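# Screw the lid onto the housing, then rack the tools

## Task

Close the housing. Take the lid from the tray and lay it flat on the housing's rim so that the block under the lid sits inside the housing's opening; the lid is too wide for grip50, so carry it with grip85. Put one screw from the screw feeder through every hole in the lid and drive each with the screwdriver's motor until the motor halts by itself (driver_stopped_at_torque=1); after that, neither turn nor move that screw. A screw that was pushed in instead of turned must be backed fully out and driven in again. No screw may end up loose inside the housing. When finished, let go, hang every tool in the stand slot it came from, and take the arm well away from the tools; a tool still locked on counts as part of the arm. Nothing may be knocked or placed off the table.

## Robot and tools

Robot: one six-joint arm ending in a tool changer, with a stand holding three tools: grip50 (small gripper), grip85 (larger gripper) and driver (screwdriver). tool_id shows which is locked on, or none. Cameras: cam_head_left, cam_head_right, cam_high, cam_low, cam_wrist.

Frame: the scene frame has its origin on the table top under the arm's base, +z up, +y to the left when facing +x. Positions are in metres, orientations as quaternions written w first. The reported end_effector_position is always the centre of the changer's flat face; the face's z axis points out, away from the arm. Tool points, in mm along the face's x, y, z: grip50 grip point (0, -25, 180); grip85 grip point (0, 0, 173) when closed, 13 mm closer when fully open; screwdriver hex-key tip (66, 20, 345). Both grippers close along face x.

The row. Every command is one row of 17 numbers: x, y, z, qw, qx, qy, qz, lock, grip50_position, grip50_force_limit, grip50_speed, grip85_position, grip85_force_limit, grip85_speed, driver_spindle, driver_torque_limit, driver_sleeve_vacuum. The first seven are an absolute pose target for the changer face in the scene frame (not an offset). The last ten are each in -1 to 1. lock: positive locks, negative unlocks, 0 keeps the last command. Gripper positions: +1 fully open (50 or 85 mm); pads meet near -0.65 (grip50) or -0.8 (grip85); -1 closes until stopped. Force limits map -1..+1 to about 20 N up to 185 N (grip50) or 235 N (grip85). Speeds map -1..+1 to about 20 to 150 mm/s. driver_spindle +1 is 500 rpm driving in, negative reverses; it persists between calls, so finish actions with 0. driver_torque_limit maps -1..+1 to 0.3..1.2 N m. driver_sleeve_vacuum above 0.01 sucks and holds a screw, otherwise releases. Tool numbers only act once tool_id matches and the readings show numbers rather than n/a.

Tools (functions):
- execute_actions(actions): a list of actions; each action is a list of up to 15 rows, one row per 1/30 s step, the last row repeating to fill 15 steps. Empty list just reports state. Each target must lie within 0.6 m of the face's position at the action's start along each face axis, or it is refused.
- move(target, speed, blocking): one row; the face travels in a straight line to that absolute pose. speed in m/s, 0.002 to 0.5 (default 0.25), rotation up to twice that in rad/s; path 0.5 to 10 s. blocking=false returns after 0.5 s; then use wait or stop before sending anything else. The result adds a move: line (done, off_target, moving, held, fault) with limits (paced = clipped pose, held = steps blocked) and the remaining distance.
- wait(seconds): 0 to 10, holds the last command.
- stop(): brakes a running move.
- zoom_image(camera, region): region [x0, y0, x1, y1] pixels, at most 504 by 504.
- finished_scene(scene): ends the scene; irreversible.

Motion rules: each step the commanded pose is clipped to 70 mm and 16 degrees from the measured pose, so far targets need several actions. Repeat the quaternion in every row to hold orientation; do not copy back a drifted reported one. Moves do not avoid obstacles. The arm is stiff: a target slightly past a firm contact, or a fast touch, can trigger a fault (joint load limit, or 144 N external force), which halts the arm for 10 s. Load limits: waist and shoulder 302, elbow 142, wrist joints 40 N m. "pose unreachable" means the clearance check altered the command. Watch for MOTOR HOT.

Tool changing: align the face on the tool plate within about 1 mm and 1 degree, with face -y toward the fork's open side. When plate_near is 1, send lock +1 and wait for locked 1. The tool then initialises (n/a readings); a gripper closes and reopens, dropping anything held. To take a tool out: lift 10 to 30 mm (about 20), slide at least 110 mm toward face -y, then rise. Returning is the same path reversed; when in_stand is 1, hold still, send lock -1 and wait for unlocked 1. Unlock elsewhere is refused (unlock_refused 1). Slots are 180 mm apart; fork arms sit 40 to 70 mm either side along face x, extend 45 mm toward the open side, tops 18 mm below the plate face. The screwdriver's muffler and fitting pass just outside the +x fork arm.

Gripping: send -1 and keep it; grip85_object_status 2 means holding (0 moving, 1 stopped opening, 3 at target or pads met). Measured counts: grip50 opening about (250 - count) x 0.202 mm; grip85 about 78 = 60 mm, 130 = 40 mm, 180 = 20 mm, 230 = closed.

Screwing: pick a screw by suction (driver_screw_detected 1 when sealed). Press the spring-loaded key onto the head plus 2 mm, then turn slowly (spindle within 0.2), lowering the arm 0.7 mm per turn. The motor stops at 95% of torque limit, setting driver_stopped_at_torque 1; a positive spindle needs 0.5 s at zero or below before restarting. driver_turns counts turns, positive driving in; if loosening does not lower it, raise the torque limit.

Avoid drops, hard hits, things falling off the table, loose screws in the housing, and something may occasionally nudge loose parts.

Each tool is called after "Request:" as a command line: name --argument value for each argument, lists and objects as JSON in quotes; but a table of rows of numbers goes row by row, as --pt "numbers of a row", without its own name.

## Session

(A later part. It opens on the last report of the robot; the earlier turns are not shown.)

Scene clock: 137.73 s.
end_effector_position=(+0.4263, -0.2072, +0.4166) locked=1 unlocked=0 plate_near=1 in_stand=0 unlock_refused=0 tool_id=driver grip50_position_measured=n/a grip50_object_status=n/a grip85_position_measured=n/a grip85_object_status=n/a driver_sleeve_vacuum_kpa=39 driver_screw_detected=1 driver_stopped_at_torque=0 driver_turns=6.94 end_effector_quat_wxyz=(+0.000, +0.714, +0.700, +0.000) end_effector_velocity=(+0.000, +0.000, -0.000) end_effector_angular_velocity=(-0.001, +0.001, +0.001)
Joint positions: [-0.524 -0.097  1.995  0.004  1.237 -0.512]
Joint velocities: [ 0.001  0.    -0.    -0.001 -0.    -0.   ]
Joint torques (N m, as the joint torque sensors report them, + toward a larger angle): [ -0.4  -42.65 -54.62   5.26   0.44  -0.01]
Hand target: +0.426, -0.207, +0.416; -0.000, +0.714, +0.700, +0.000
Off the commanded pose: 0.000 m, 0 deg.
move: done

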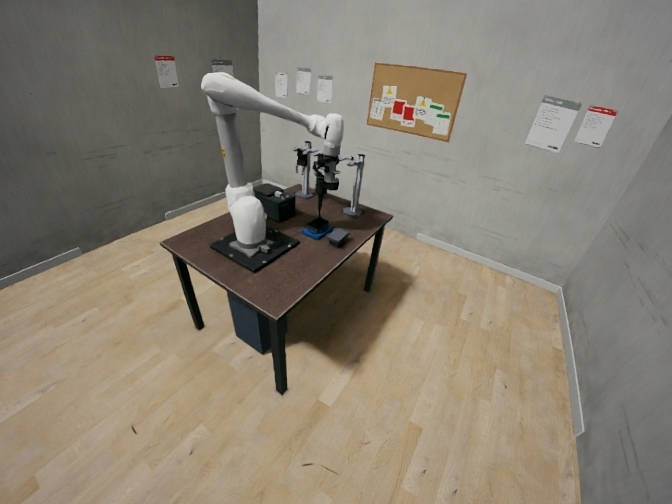

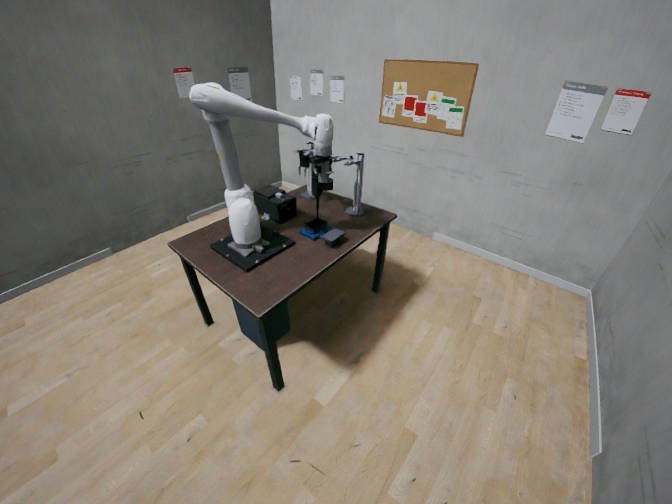

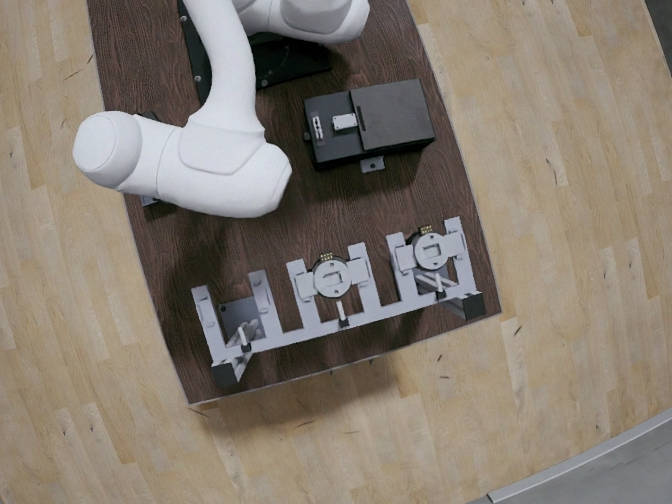

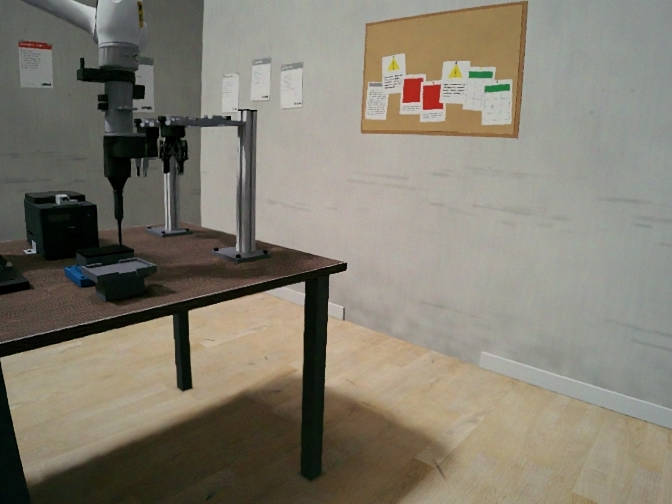

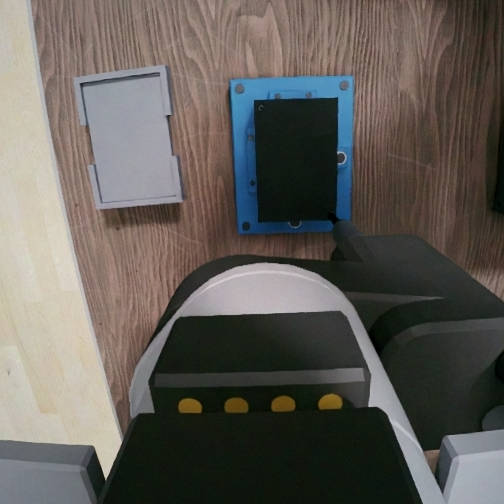

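Request:
execute_actions --actions '[[[0.4263,-0.2074,0.4165,0,0.7139,0.7003,0,0,1,0,0,1,0,0,0,0.3,1],[0.4263,-0.2074,0.4165,0,0.7139,0.7003,0,0,1,0,0,1,0,0,0,0.3,1],[0.4263,-0.2074,0.4165,0,0.7139,0.7003,0,0,1,0,0,1,0,0,0,0.3,1],[0.4263,-0.2074,0.4165,0,0.7139,0.7003,0,0,1,0,0,1,0,0,0,0.3,1],[0.4263,-0.2074,0.4165,0,0.7139,0.7003,0,0,1,0,0,1,0,0,0.25,0.3,1]],[[0.4263,-0.2074,0.4163,0,0.7139,0.7003,0,0,1,0,0,1,0,0,0.25,0.3,1]],[[0.4263,-0.2074,0.4160,0,0.7139,0.7003,0,0,1,0,0,1,0,0,0.25,0.3,1],[0.4263,-0.2074,0.4160,0,0.7139,0.7003,0,0,1,0,0,1,0,0,0.25,0.3,1],[0.4263,-0.2074,0.4160,0,0.7139,0.7003,0,0,1,0,0,1,0,0,0.25,0.3,1],[0.4263,-0.2074,0.4160,0,0.7139,0.7003,0,0,1,0,0,1,0,0,0.25,0.3,1],[0.4263,-0.2074,0.4160,0,0.7139,0.7003,0,0,1,0,0,1,0,0,0.25,0.3,1],[0.4263,-0.2074,0.4160,0,0.7139,0.7003,0,0,1,0,0,1,0,0,0.25,0.3,1],[0.4263,-0.2074,0.4160,0,0.7139,0.7003,0,0,1,0,0,1,0,0,0.25,0.3,1],[0.4263,-0.2074,0.4160,0,0.7139,0.7003,0,0,1,0,0,1,0,0,0.25,0.3,1],[0.4263,-0.2074,0.4160,0,0.7139,0.7003,0,0,1,0,0,1,0,0,0.25,0.3,1],[0.4263,-0.2074,0.4160,0,0.7139,0.7003,0,0,1,0,0,1,0,0,0.25,0.3,1],[0.4263,-0.2074,0.4160,0,0.7139,0.7003,0,0,1,0,0,1,0,0,0,0.3,1]]]'

Scene clock: 139.57 s.
end_effector_position=(+0.4263, -0.2074, +0.4160) locked=1 unlocked=0 plate_near=1 in_stand=0 unlock_refused=0 tool_id=driver grip50_position_measured=n/a grip50_object_status=n/a grip85_position_measured=n/a grip85_object_status=n/a driver_sleeve_vacuum_kpa=40 driver_screw_detected=1 driver_stopped_at_torque=0 driver_turns=9.35 end_effector_quat_wxyz=(+0.000, +0.714, +0.700, +0.000) end_effector_velocity=(+0.000, +0.000, -0.000) end_effector_angular_velocity=(+0.000, -0.001, -0.001)
Joint positions: [-0.524 -0.096  1.996  0.004  1.236 -0.512]
Joint velocities: [ 0.     0.     0.     0.001 -0.001  0.001]
Joint torques (N m, as the joint torque sensors report them, + toward a larger angle): [  0.27 -42.01 -54.8    5.02   0.49  -0.01]
Hand target: +0.426, -0.207, +0.416; -0.000, +0.714, +0.700, +0.000
Off the commanded pose: 0.000 m, 0 deg.
Step readings (end_effector_position; steps 1 to 15: 1st action; 16 to 30: 2nd action; 31 to 45: 3rd action):
0: (+0.4263, -0.2072, +0.4165)
1: (+0.4263, -0.2072, +0.4165)
2: (+0.4263, -0.2073, +0.4165)
4: (+0.4263, -0.2074, +0.4164)
8: (+0.4263, -0.2074, +0.4164)
15: (+0.4263, -0.2074, +0.4164)
16: (+0.4263, -0.2074, +0.4164)
17: (+0.4263, -0.2074, +0.4164)
19: (+0.4263, -0.2074, +0.4164)
23: (+0.4263, -0.2074, +0.4164)
30: (+0.4263, -0.2074, +0.4163)
31: (+0.4263, -0.2074, +0.4163)
32: (+0.4263, -0.2074, +0.4162)
34: (+0.4263, -0.2074, +0.4160)
38: (+0.4263, -0.2074, +0.4160)
45: end_effector_position above

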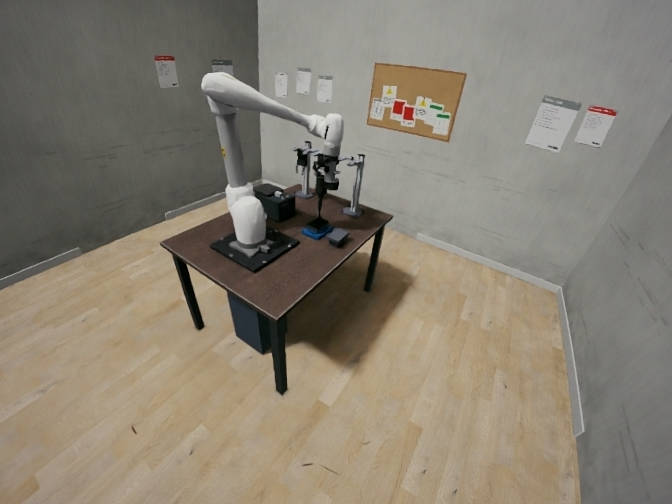

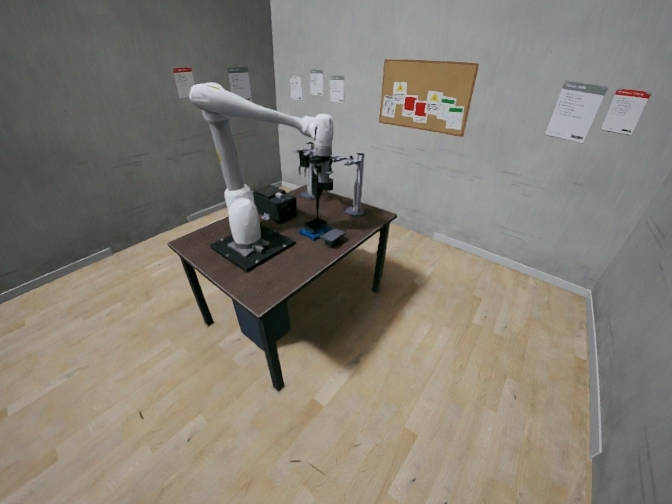

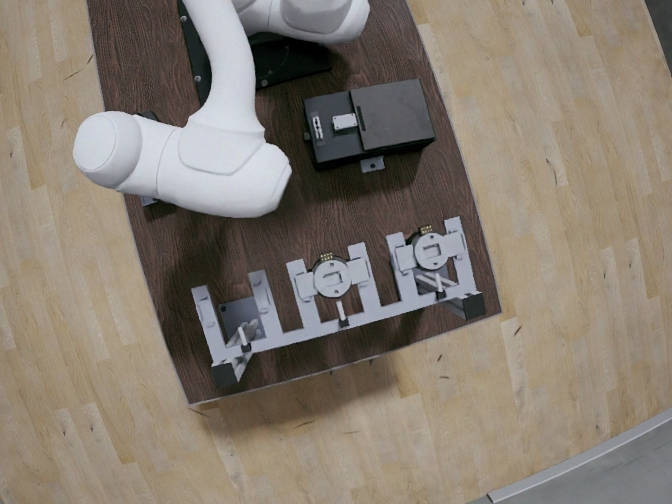

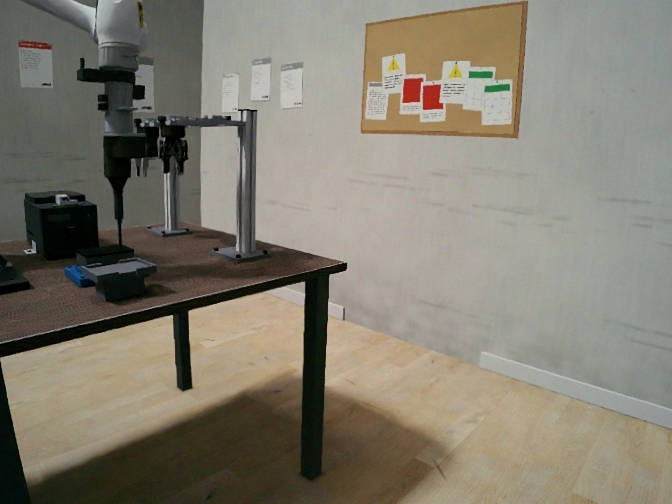

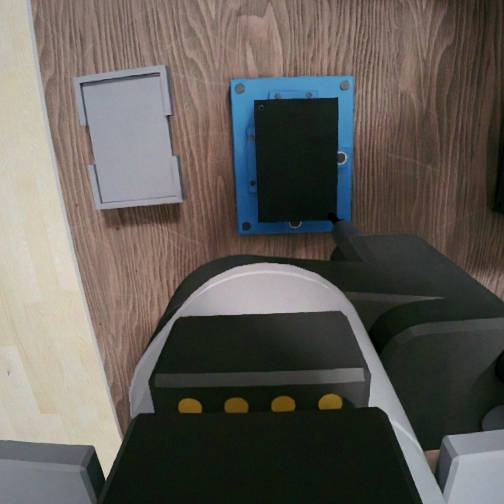

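Request:
execute_actions --actions '[[[0.4264,-0.2075,0.4158,0,0.7139,0.7003,0,0,1,0,0,1,0,0,0.6,0.3,1],[0.4264,-0.2075,0.4157,0,0.7139,0.7003,0,0,1,0,0,1,0,0,0.6,0.3,1],[0.4264,-0.2075,0.4156,0,0.7139,0.7003,0,0,1,0,0,1,0,0,0.6,0.3,1],[0.4264,-0.2075,0.4155,0,0.7139,0.7003,0,0,1,0,0,1,0,0,0.6,0.3,1],[0.4264,-0.2075,0.4154,0,0.7139,0.7003,0,0,1,0,0,1,0,0,0.6,0.3,1],[0.4264,-0.2075,0.4153,0,0.7139,0.7003,0,0,1,0,0,1,0,0,0.6,0.3,1],[0.4264,-0.2075,0.4152,0,0.7139,0.7003,0,0,1,0,0,1,0,0,0.6,0.3,1],[0.4264,-0.2075,0.4151,0,0.7139,0.7003,0,0,1,0,0,1,0,0,0.6,0.3,1],[0.4264,-0.2075,0.4150,0,0.7139,0.7003,0,0,1,0,0,1,0,0,0.6,0.3,1],[0.4264,-0.2075,0.4149,0,0.7139,0.7003,0,0,1,0,0,1,0,0,0.6,0.3,1],[0.4264,-0.2075,0.4148,0,0.7139,0.7003,0,0,1,0,0,1,0,0,0.6,0.3,1],[0.4264,-0.2075,0.4147,0,0.7139,0.7003,0,0,1,0,0,1,0,0,0.6,0.3,1],[0.4264,-0.2075,0.4146,0,0.7139,0.7003,0,0,1,0,0,1,0,0,0.6,0.3,1],[0.4264,-0.2075,0.4145,0,0.7139,0.7003,0,0,1,0,0,1,0,0,0.6,0.3,1]],[[0.4264,-0.2075,0.4145,0,0.7139,0.7003,0,0,1,0,0,1,0,0,0.6,0.3,1],[0.4264,-0.2075,0.4145,0,0.7139,0.7003,0,0,1,0,0,1,0,0,0.6,0.3,1],[0.4264,-0.2075,0.4145,0,0.7139,0.7003,0,0,1,0,0,1,0,0,0.6,0.3,1],[0.4264,-0.2075,0.4145,0,0.7139,0.7003,0,0,1,0,0,1,0,0,0.6,0.3,1],[0.4264,-0.2075,0.4145,0,0.7139,0.7003,0,0,1,0,0,1,0,0,0.6,0.3,1],[0.4264,-0.2075,0.4145,0,0.7139,0.7003,0,0,1,0,0,1,0,0,0.6,0.3,1],[0.4264,-0.2075,0.4145,0,0.7139,0.7003,0,0,1,0,0,1,0,0,0.6,0.3,1],[0.4264,-0.2075,0.4145,0,0.7139,0.7003,0,0,1,0,0,1,0,0,0.6,0.3,1],[0.4264,-0.2075,0.4145,0,0.7139,0.7003,0,0,1,0,0,1,0,0,0.6,0.3,1],[0.4264,-0.2075,0.4145,0,0.7139,0.7003,0,0,1,0,0,1,0,0,0,0.3,1]]]'

Scene clock: 141.17 s.
end_effector_position=(+0.4264, -0.2075, +0.4145) locked=1 unlocked=0 plate_near=1 in_stand=0 unlock_refused=0 tool_id=driver grip50_position_measured=n/a grip50_object_status=n/a grip85_position_measured=n/a grip85_object_status=n/a driver_sleeve_vacuum_kpa=40 driver_screw_detected=1 driver_stopped_at_torque=0 driver_turns=12.68 end_effector_quat_wxyz=(-0.000, +0.714, +0.700, -0.000) end_effector_velocity=(+0.000, -0.000, -0.000) end_effector_angular_velocity=(-0.000, -0.000, -0.000)
Joint positions: [-0.524 -0.095  1.998  0.004  1.234 -0.512]
Joint velocities: [-0.     0.     0.    -0.    -0.001  0.   ]
Joint torques (N m, as the joint torque sensors report them, + toward a larger angle): [  0.33 -42.24 -55.57   5.23   0.03  -0.11]
Hand target: +0.426, -0.208, +0.414; +0.000, +0.714, +0.700, +0.000
Off the commanded pose: 0.000 m, 0 deg.
Step readings (end_effector_position; steps 1 to 15: 1st action; 16 to 30: 2nd action):
0: (+0.4263, -0.2074, +0.4160)
1: (+0.4263, -0.2074, +0.4160)
2: (+0.4264, -0.2074, +0.4159)
4: (+0.4264, -0.2075, +0.4157)
8: (+0.4264, -0.2075, +0.4153)
15: (+0.4264, -0.2075, +0.4146)
16: (+0.4264, -0.2075, +0.4145)
17: (+0.4264, -0.2075, +0.4145)
19: (+0.4264, -0.2075, +0.4145)
23: (+0.4264, -0.2075, +0.4145)
30: end_effector_position above

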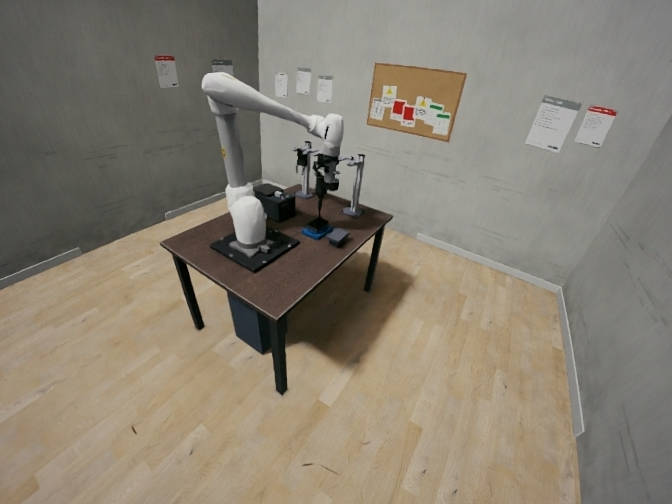

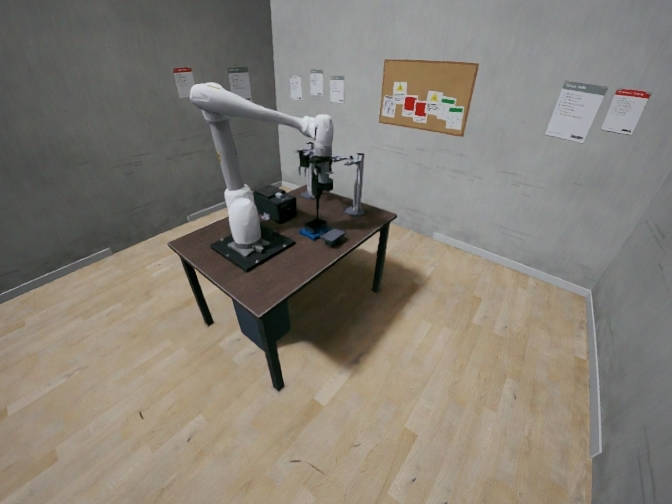

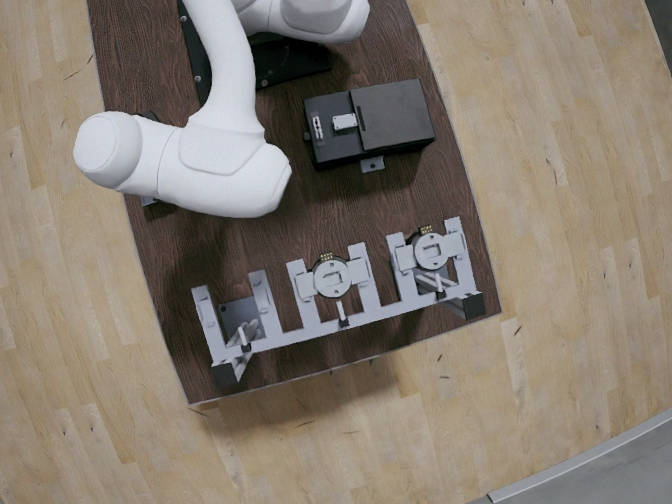

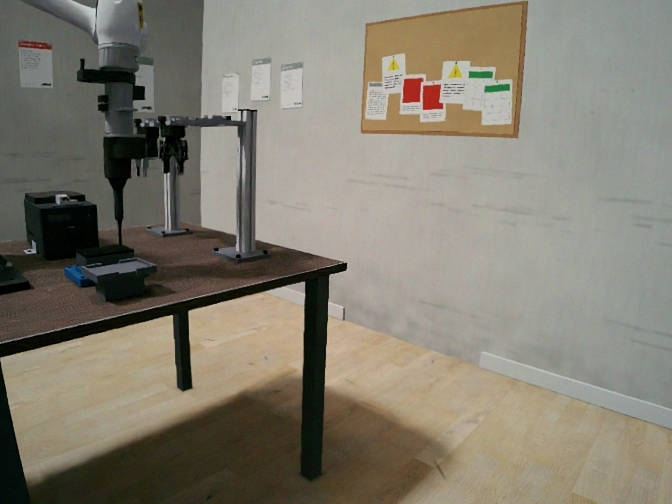

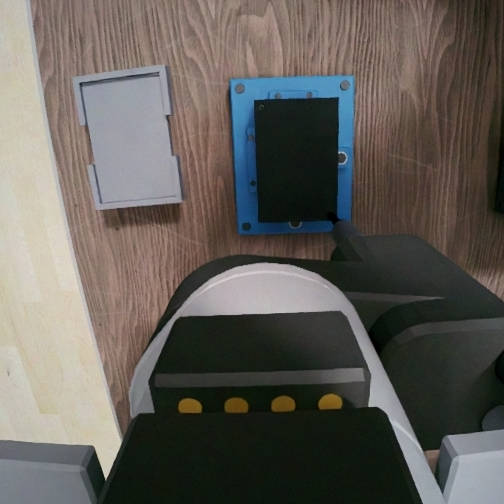

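Force decreasing → threading. Continue to seat.

Request:
move --target '[0.4264,-0.2076,0.4090,0,0.7139,0.7003,0,0,1,0,0,1,0,0,0.7,0.3,1]' --speed 0.005

Scene clock: 142.57 s.
end_effector_position=(+0.4264, -0.2076, +0.4090) locked=1 unlocked=0 plate_near=1 in_stand=0 unlock_refused=0 tool_id=driver grip50_position_measured=n/a grip50_object_status=n/a grip85_position_measured=n/a grip85_object_status=n/a driver_sleeve_vacuum_kpa=40 driver_screw_detected=1 driver_stopped_at_torque=1 driver_turns=13.56 end_effector_quat_wxyz=(+0.000, +0.714, +0.700, -0.000) end_effector_velocity=(+0.000, +0.000, -0.000) end_effector_angular_velocity=(+0.001, +0.000, +0.000)
Joint positions: [-0.524 -0.092  2.005  0.004  1.223 -0.512]
Joint velocities: [ 0.     0.     0.     0.001  0.    -0.   ]
Joint torques (N m, as the joint torque sensors report them, + toward a larger angle): [ -0.71 -41.68 -54.85   4.39  -0.54  -0.04]
Hand target: +0.426, -0.208, +0.409; -0.000, +0.714, +0.700, +0.000
Off the commanded pose: 0.000 m, 0 deg.
move: done

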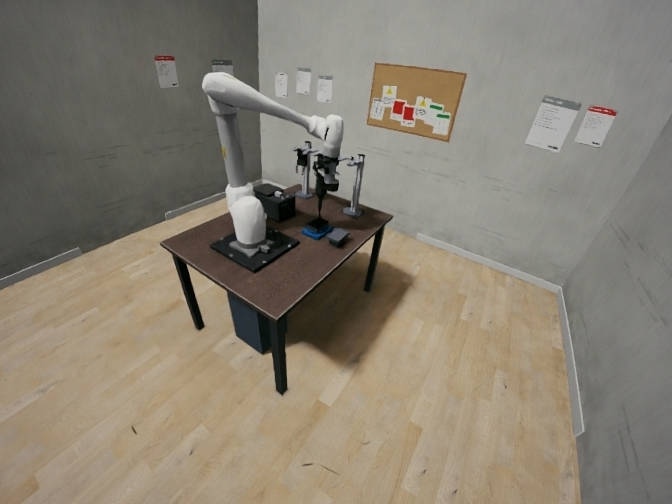

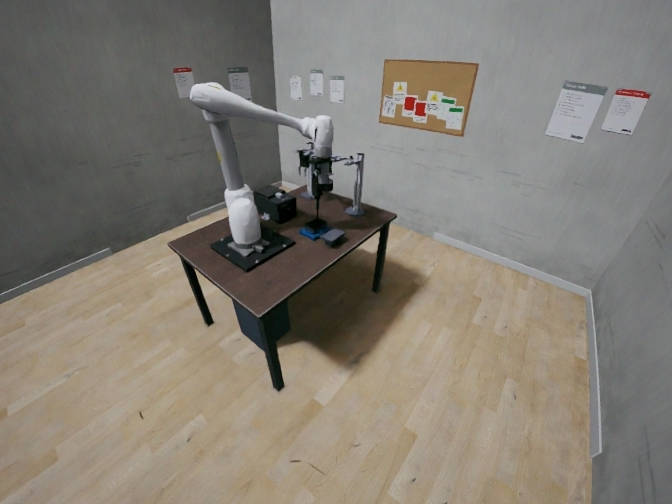

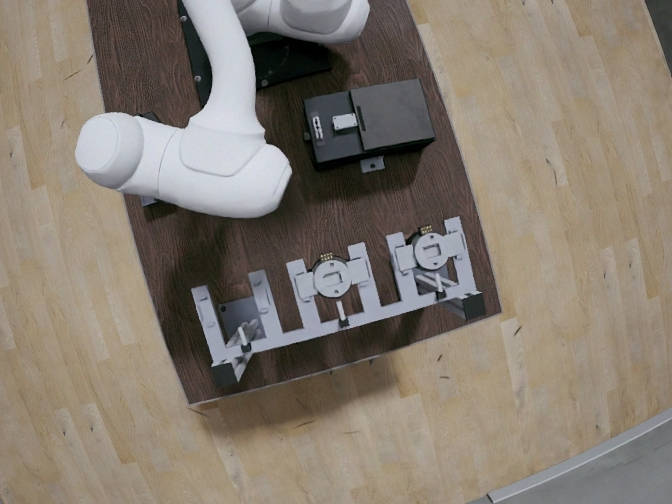

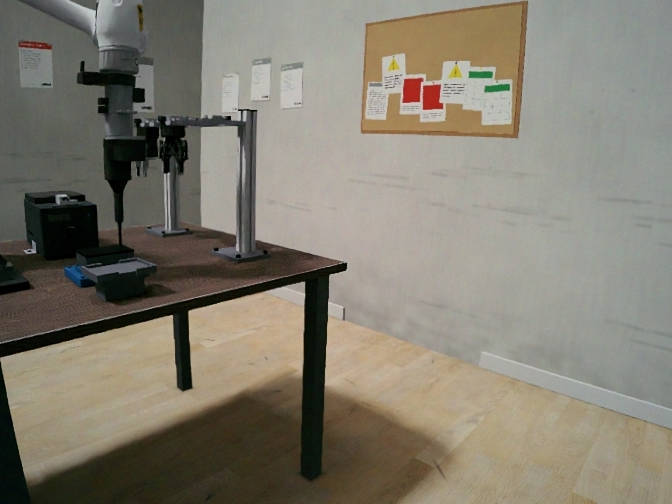

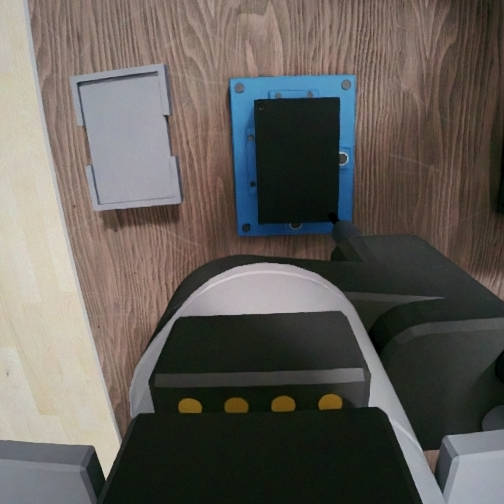

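Request:
move --target '[0.4264,-0.2076,0.445,0,0.7139,0.7003,0,0,1,0,0,1,0,0,0,0.3,0]' --speed 0.06

Request:
zoom_image --camera "cam_low" --region '[100,225,140,265]'

Request:
zoom_image --camera "cam_wrist" --region '[305,188,345,228]'

Scene clock: 143.60 s.
end_effector_position=(+0.4263, -0.2076, +0.4450) locked=1 unlocked=0 plate_near=1 in_stand=0 unlock_refused=0 tool_id=driver grip50_position_measured=n/a grip50_object_status=n/a grip85_position_measured=n/a grip85_object_status=n/a driver_sleeve_vacuum_kpa=0 driver_screw_detected=0 driver_stopped_at_torque=1 driver_turns=13.56 end_effector_quat_wxyz=(-0.000, +0.714, +0.700, +0.000) end_effector_velocity=(+0.000, +0.000, +0.000) end_effector_angular_velocity=(+0.000, -0.001, -0.000)
Joint positions: [-0.524 -0.111  1.955  0.004  1.293 -0.512]
Joint velocities: [ 0.    -0.    -0.001  0.001 -0.     0.   ]
Joint torques (N m, as the joint torque sensors report them, + toward a larger angle): [ -1.14 -43.21 -58.96   4.91  -0.23   0.07]
Hand target: +0.426, -0.208, +0.445; +0.000, +0.714, +0.700, -0.000
Off the commanded pose: 0.000 m, 0 deg.
move: done

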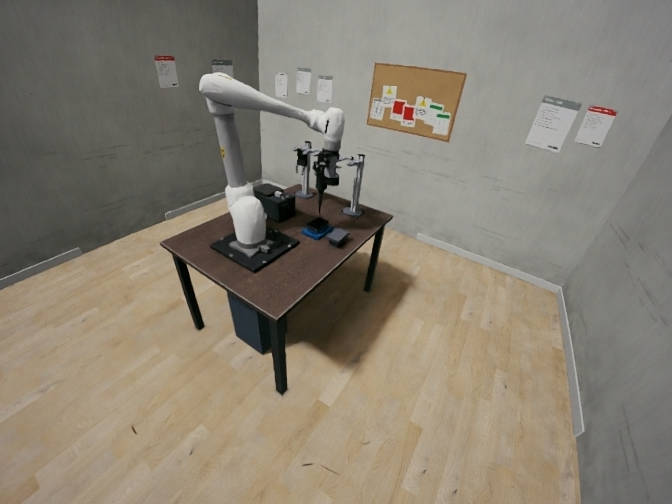

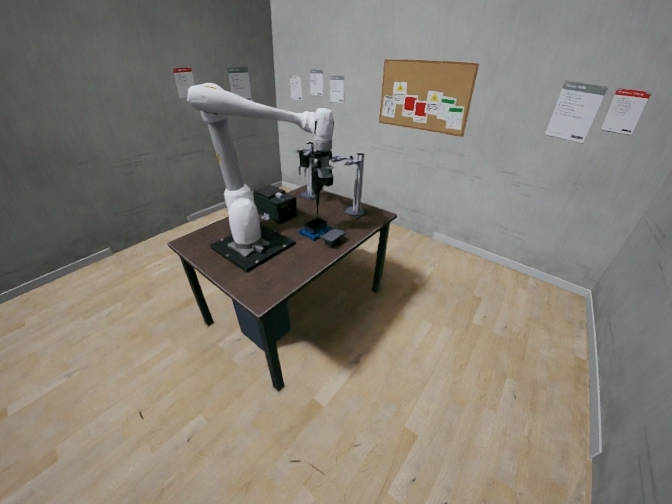

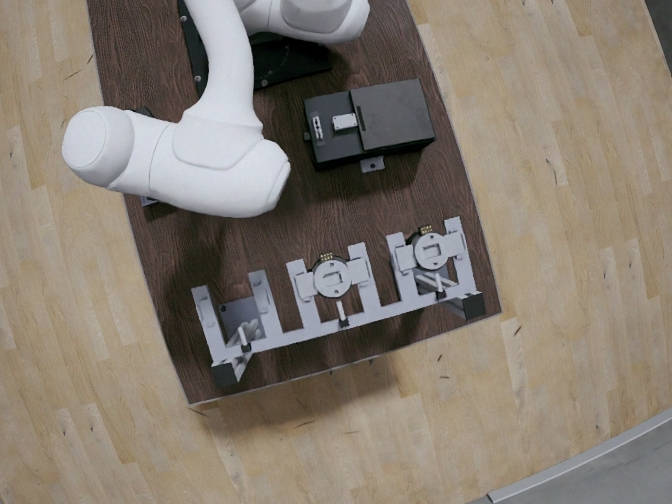

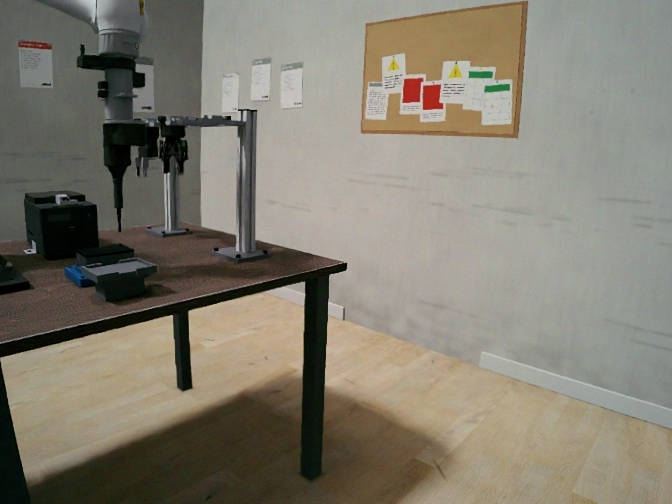

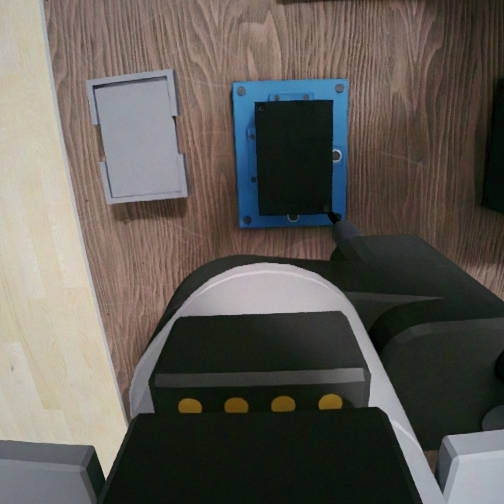

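Region (100, 225, 140, 265) of cam_low's 672x504 image, scaled by 12.600, with more detail than that image has.

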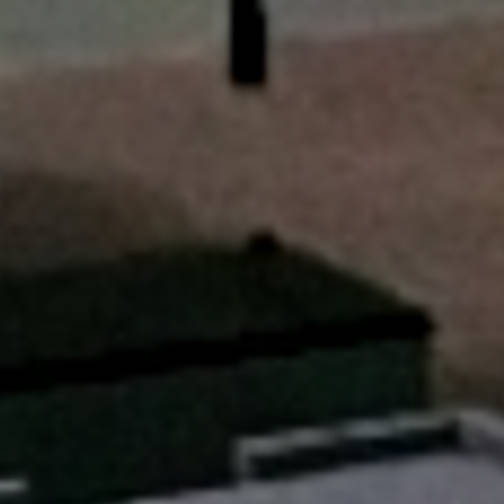

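Region (305, 188, 345, 228) of cam_wrist's 504x504 image, scaled by 12.600, with more detail than that image has.

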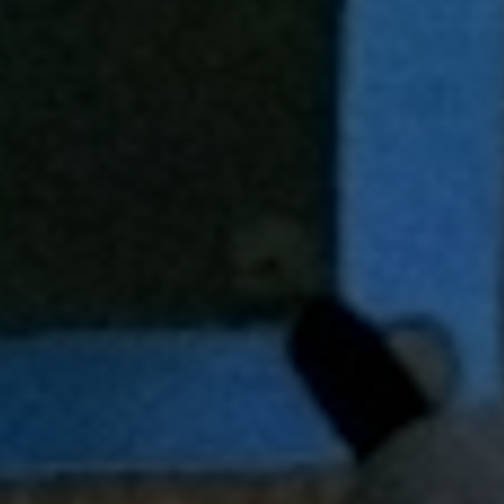

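Request:
zoom_image --camera "cam_low" --region '[112,238,130,252]'

Request:
zoom_image --camera "cam_head_left" --region '[300,205,340,240]'

Region (112, 238, 130, 252) of cam_low's 672x504 image, scaled by 28.000, with more detail than that image has.

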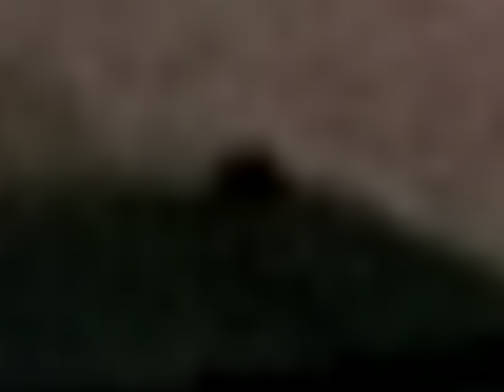

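Region (300, 205, 340, 240) of cam_head_left's 672x504 image, scaled by 12.600, with more detail than that image has; it fills the top 441 rows of this view, and the rest is white.

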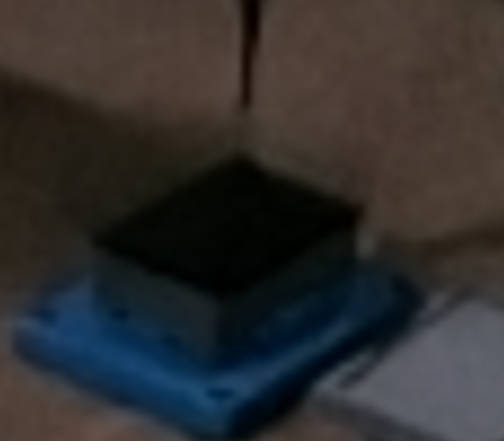

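Request:
move --target '[0.385,-0.03,0.535,0,0.7139,0.7003,0,0,1,0,0,1,0,0,0,0.3,0]' --speed 0.3

Request:
move --target '[0.3700,0.0287,0.520,0,0.7139,0.7003,0,0,1,0,0,1,0,0,0,0.3,1]' --speed 0.15

Request:
move --target '[0.3700,0.0287,0.5080,0,0.7139,0.7003,0,0,1,0,0,1,0,0,0,0.3,1]' --speed 0.015

Scene clock: 145.17 s.
end_effector_position=(+0.3845, -0.0300, +0.5352) locked=1 unlocked=0 plate_near=1 in_stand=0 unlock_refused=0 tool_id=driver grip50_position_measured=n/a grip50_object_status=n/a grip85_position_measured=n/a grip85_object_status=n/a driver_sleeve_vacuum_kpa=0 driver_screw_detected=0 driver_stopped_at_torque=1 driver_turns=13.56 end_effector_quat_wxyz=(+0.000, +0.714, +0.700, +0.000) end_effector_velocity=(+0.000, +0.000, -0.000) end_effector_angular_velocity=(+0.000, +0.001, -0.000)
Joint positions: [-0.164 -0.292  1.931  0.001  1.495 -0.151]
Joint velocities: [ 0.001  0.001 -0.     0.     0.     0.001]
Joint torques (N m, as the joint torque sensors report them, + toward a larger angle): [ -0.56 -22.45 -61.72   5.26  -0.55   0.06]
Hand target: +0.385, -0.030, +0.535; +0.000, +0.714, +0.700, +0.000
Off the commanded pose: 0.001 m, 0 deg.
move: done

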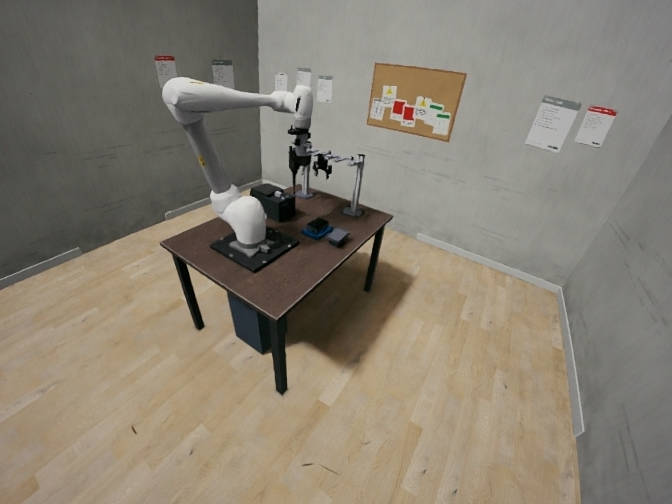

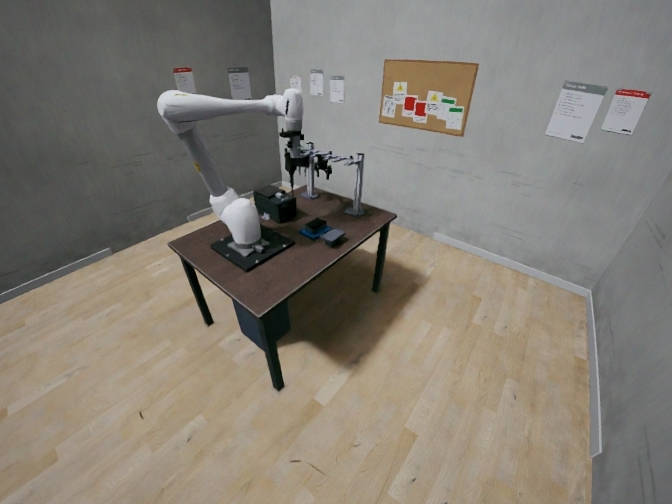

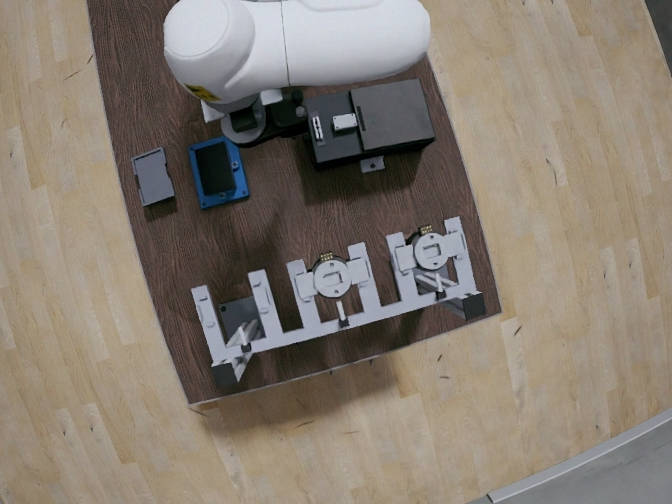

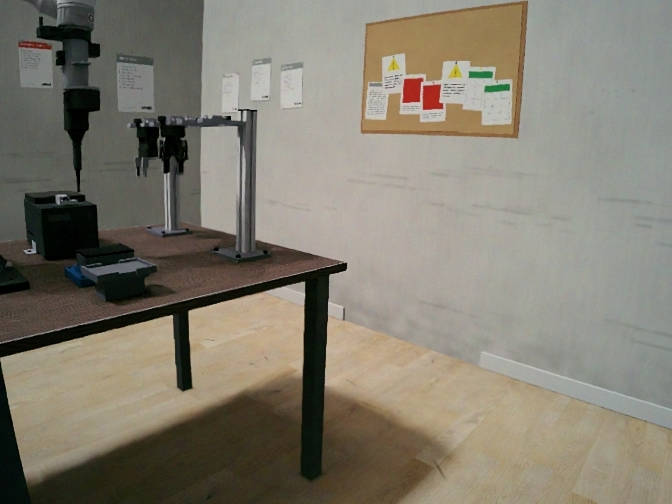

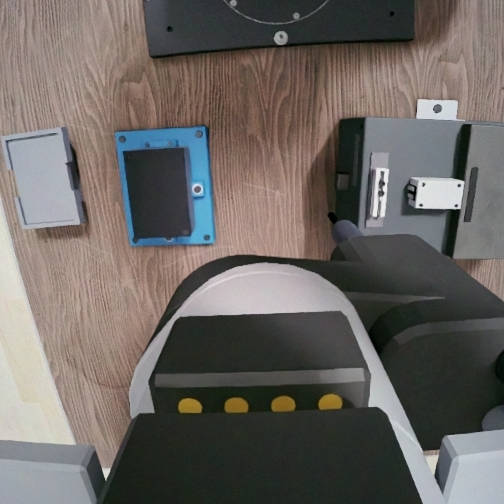

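Scene clock: 145.97 s.
end_effector_position=(+0.3700, +0.0286, +0.5200) locked=1 unlocked=0 plate_near=1 in_stand=0 unlock_refused=0 tool_id=driver grip50_position_measured=n/a grip50_object_status=n/a grip85_position_measured=n/a grip85_object_status=n/a driver_sleeve_vacuum_kpa=14 driver_screw_detected=0 driver_stopped_at_torque=1 driver_turns=13.56 end_effector_quat_wxyz=(+0.000, +0.714, +0.700, +0.000) end_effector_velocity=(-0.000, +0.000, +0.000) end_effector_angular_velocity=(-0.001, +0.000, -0.000)
Joint positions: [-0.011 -0.315  1.974  0.     1.476  0.003]
Joint velocities: [ 0.001 -0.    -0.    -0.001  0.001  0.001]
Joint torques (N m, as the joint torque sensors report them, + toward a larger angle): [ -0.4  -21.29 -61.96   5.02  -0.53  -0.05]
Hand target: +0.370, +0.029, +0.520; -0.000, +0.714, +0.700, +0.000
Off the commanded pose: 0.000 m, 0 deg.
move: done

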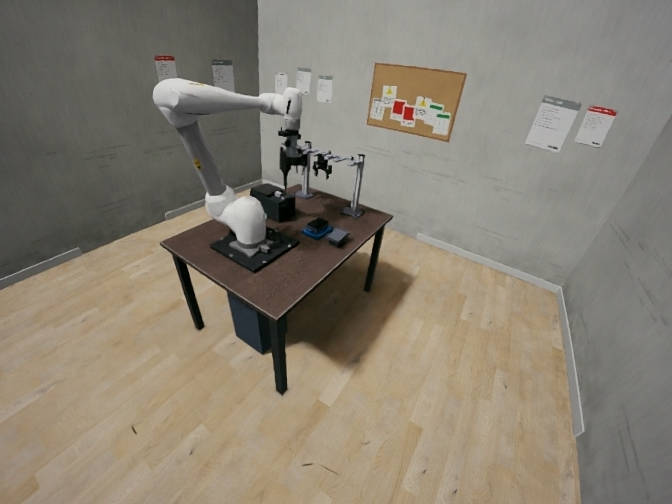

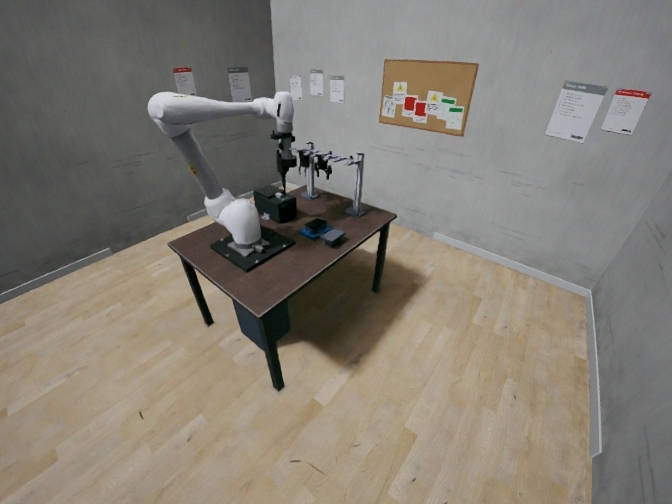

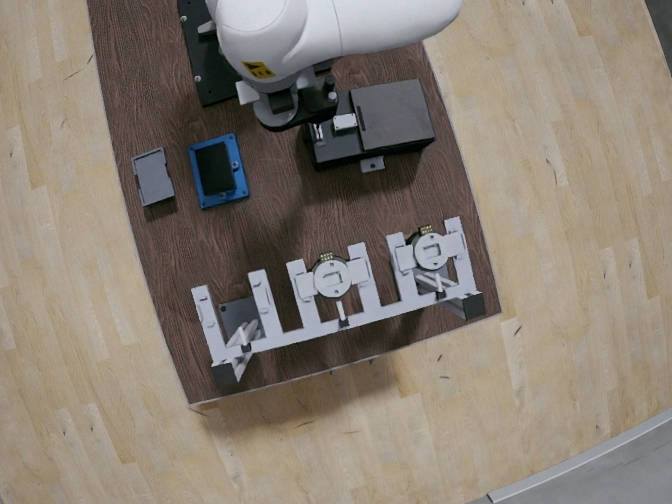

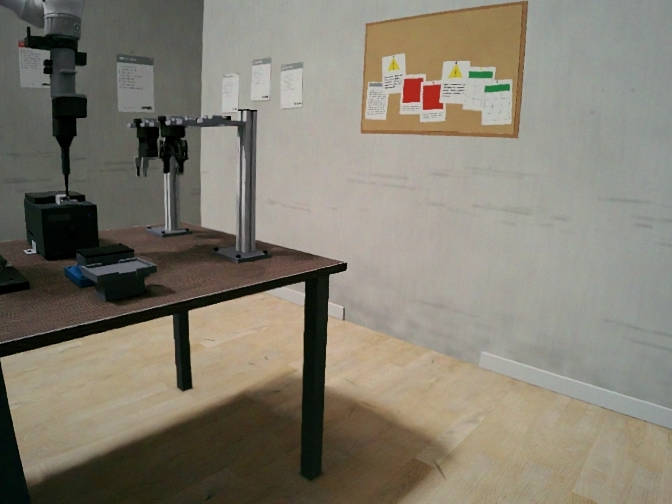

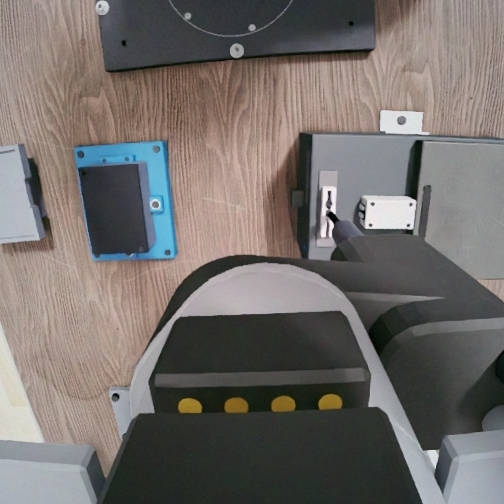

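Scene clock: 147.00 s.
end_effector_position=(+0.3700, +0.0287, +0.5080) locked=1 unlocked=0 plate_near=1 in_stand=0 unlock_refused=0 tool_id=driver grip50_position_measured=n/a grip50_object_status=n/a grip85_position_measured=n/a grip85_object_status=n/a driver_sleeve_vacuum_kpa=14 driver_screw_detected=0 driver_stopped_at_torque=1 driver_turns=13.56 end_effector_quat_wxyz=(+0.000, +0.714, +0.700, +0.000) end_effector_velocity=(-0.000, +0.000, -0.000) end_effector_angular_velocity=(+0.001, +0.000, -0.001)
Joint positions: [-0.01  -0.312  1.994  0.     1.454  0.003]
Joint velocities: [-0.    -0.     0.     0.001  0.     0.   ]
Joint torques (N m, as the joint torque sensors report them, + toward a larger angle): [ -1.07 -19.46 -57.75   4.83  -0.41  -0.08]
Hand target: +0.370, +0.029, +0.508; -0.000, +0.714, +0.700, +0.000
Off the commanded pose: 0.000 m, 0 deg.
move: done

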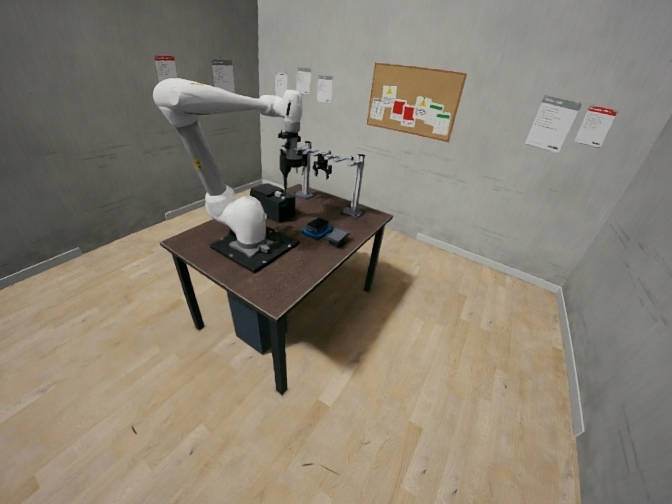

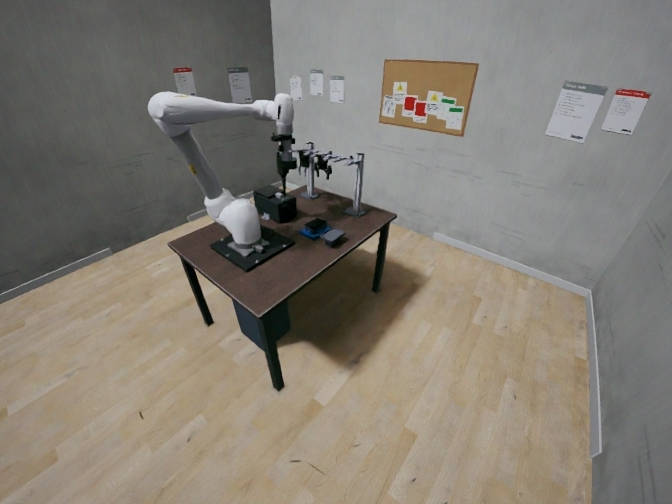

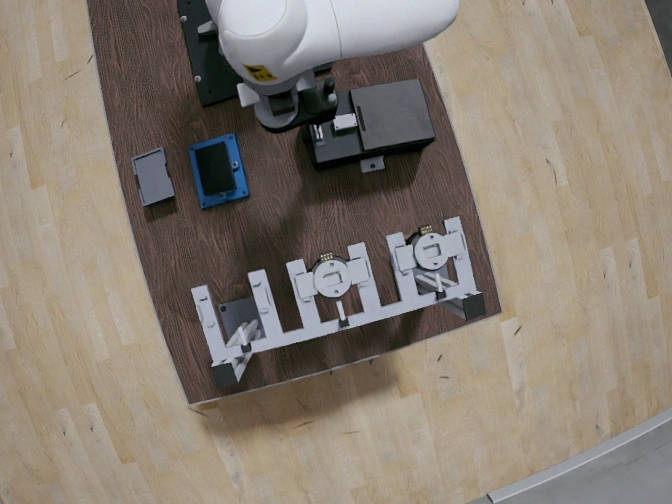

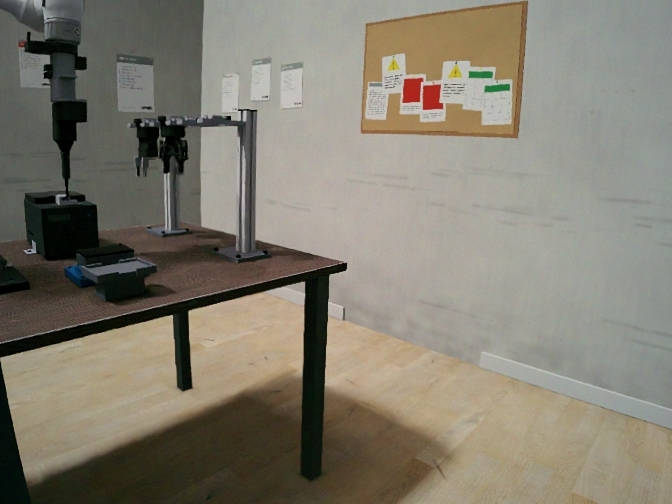

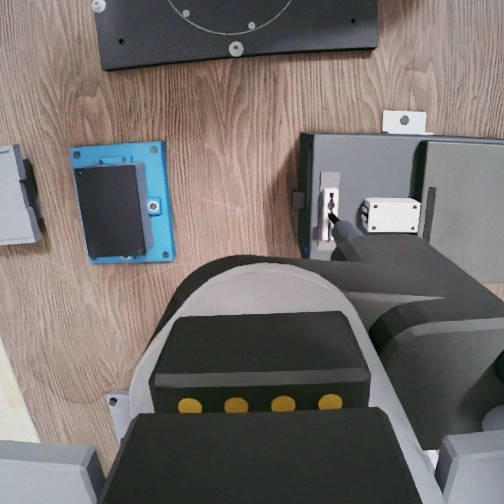

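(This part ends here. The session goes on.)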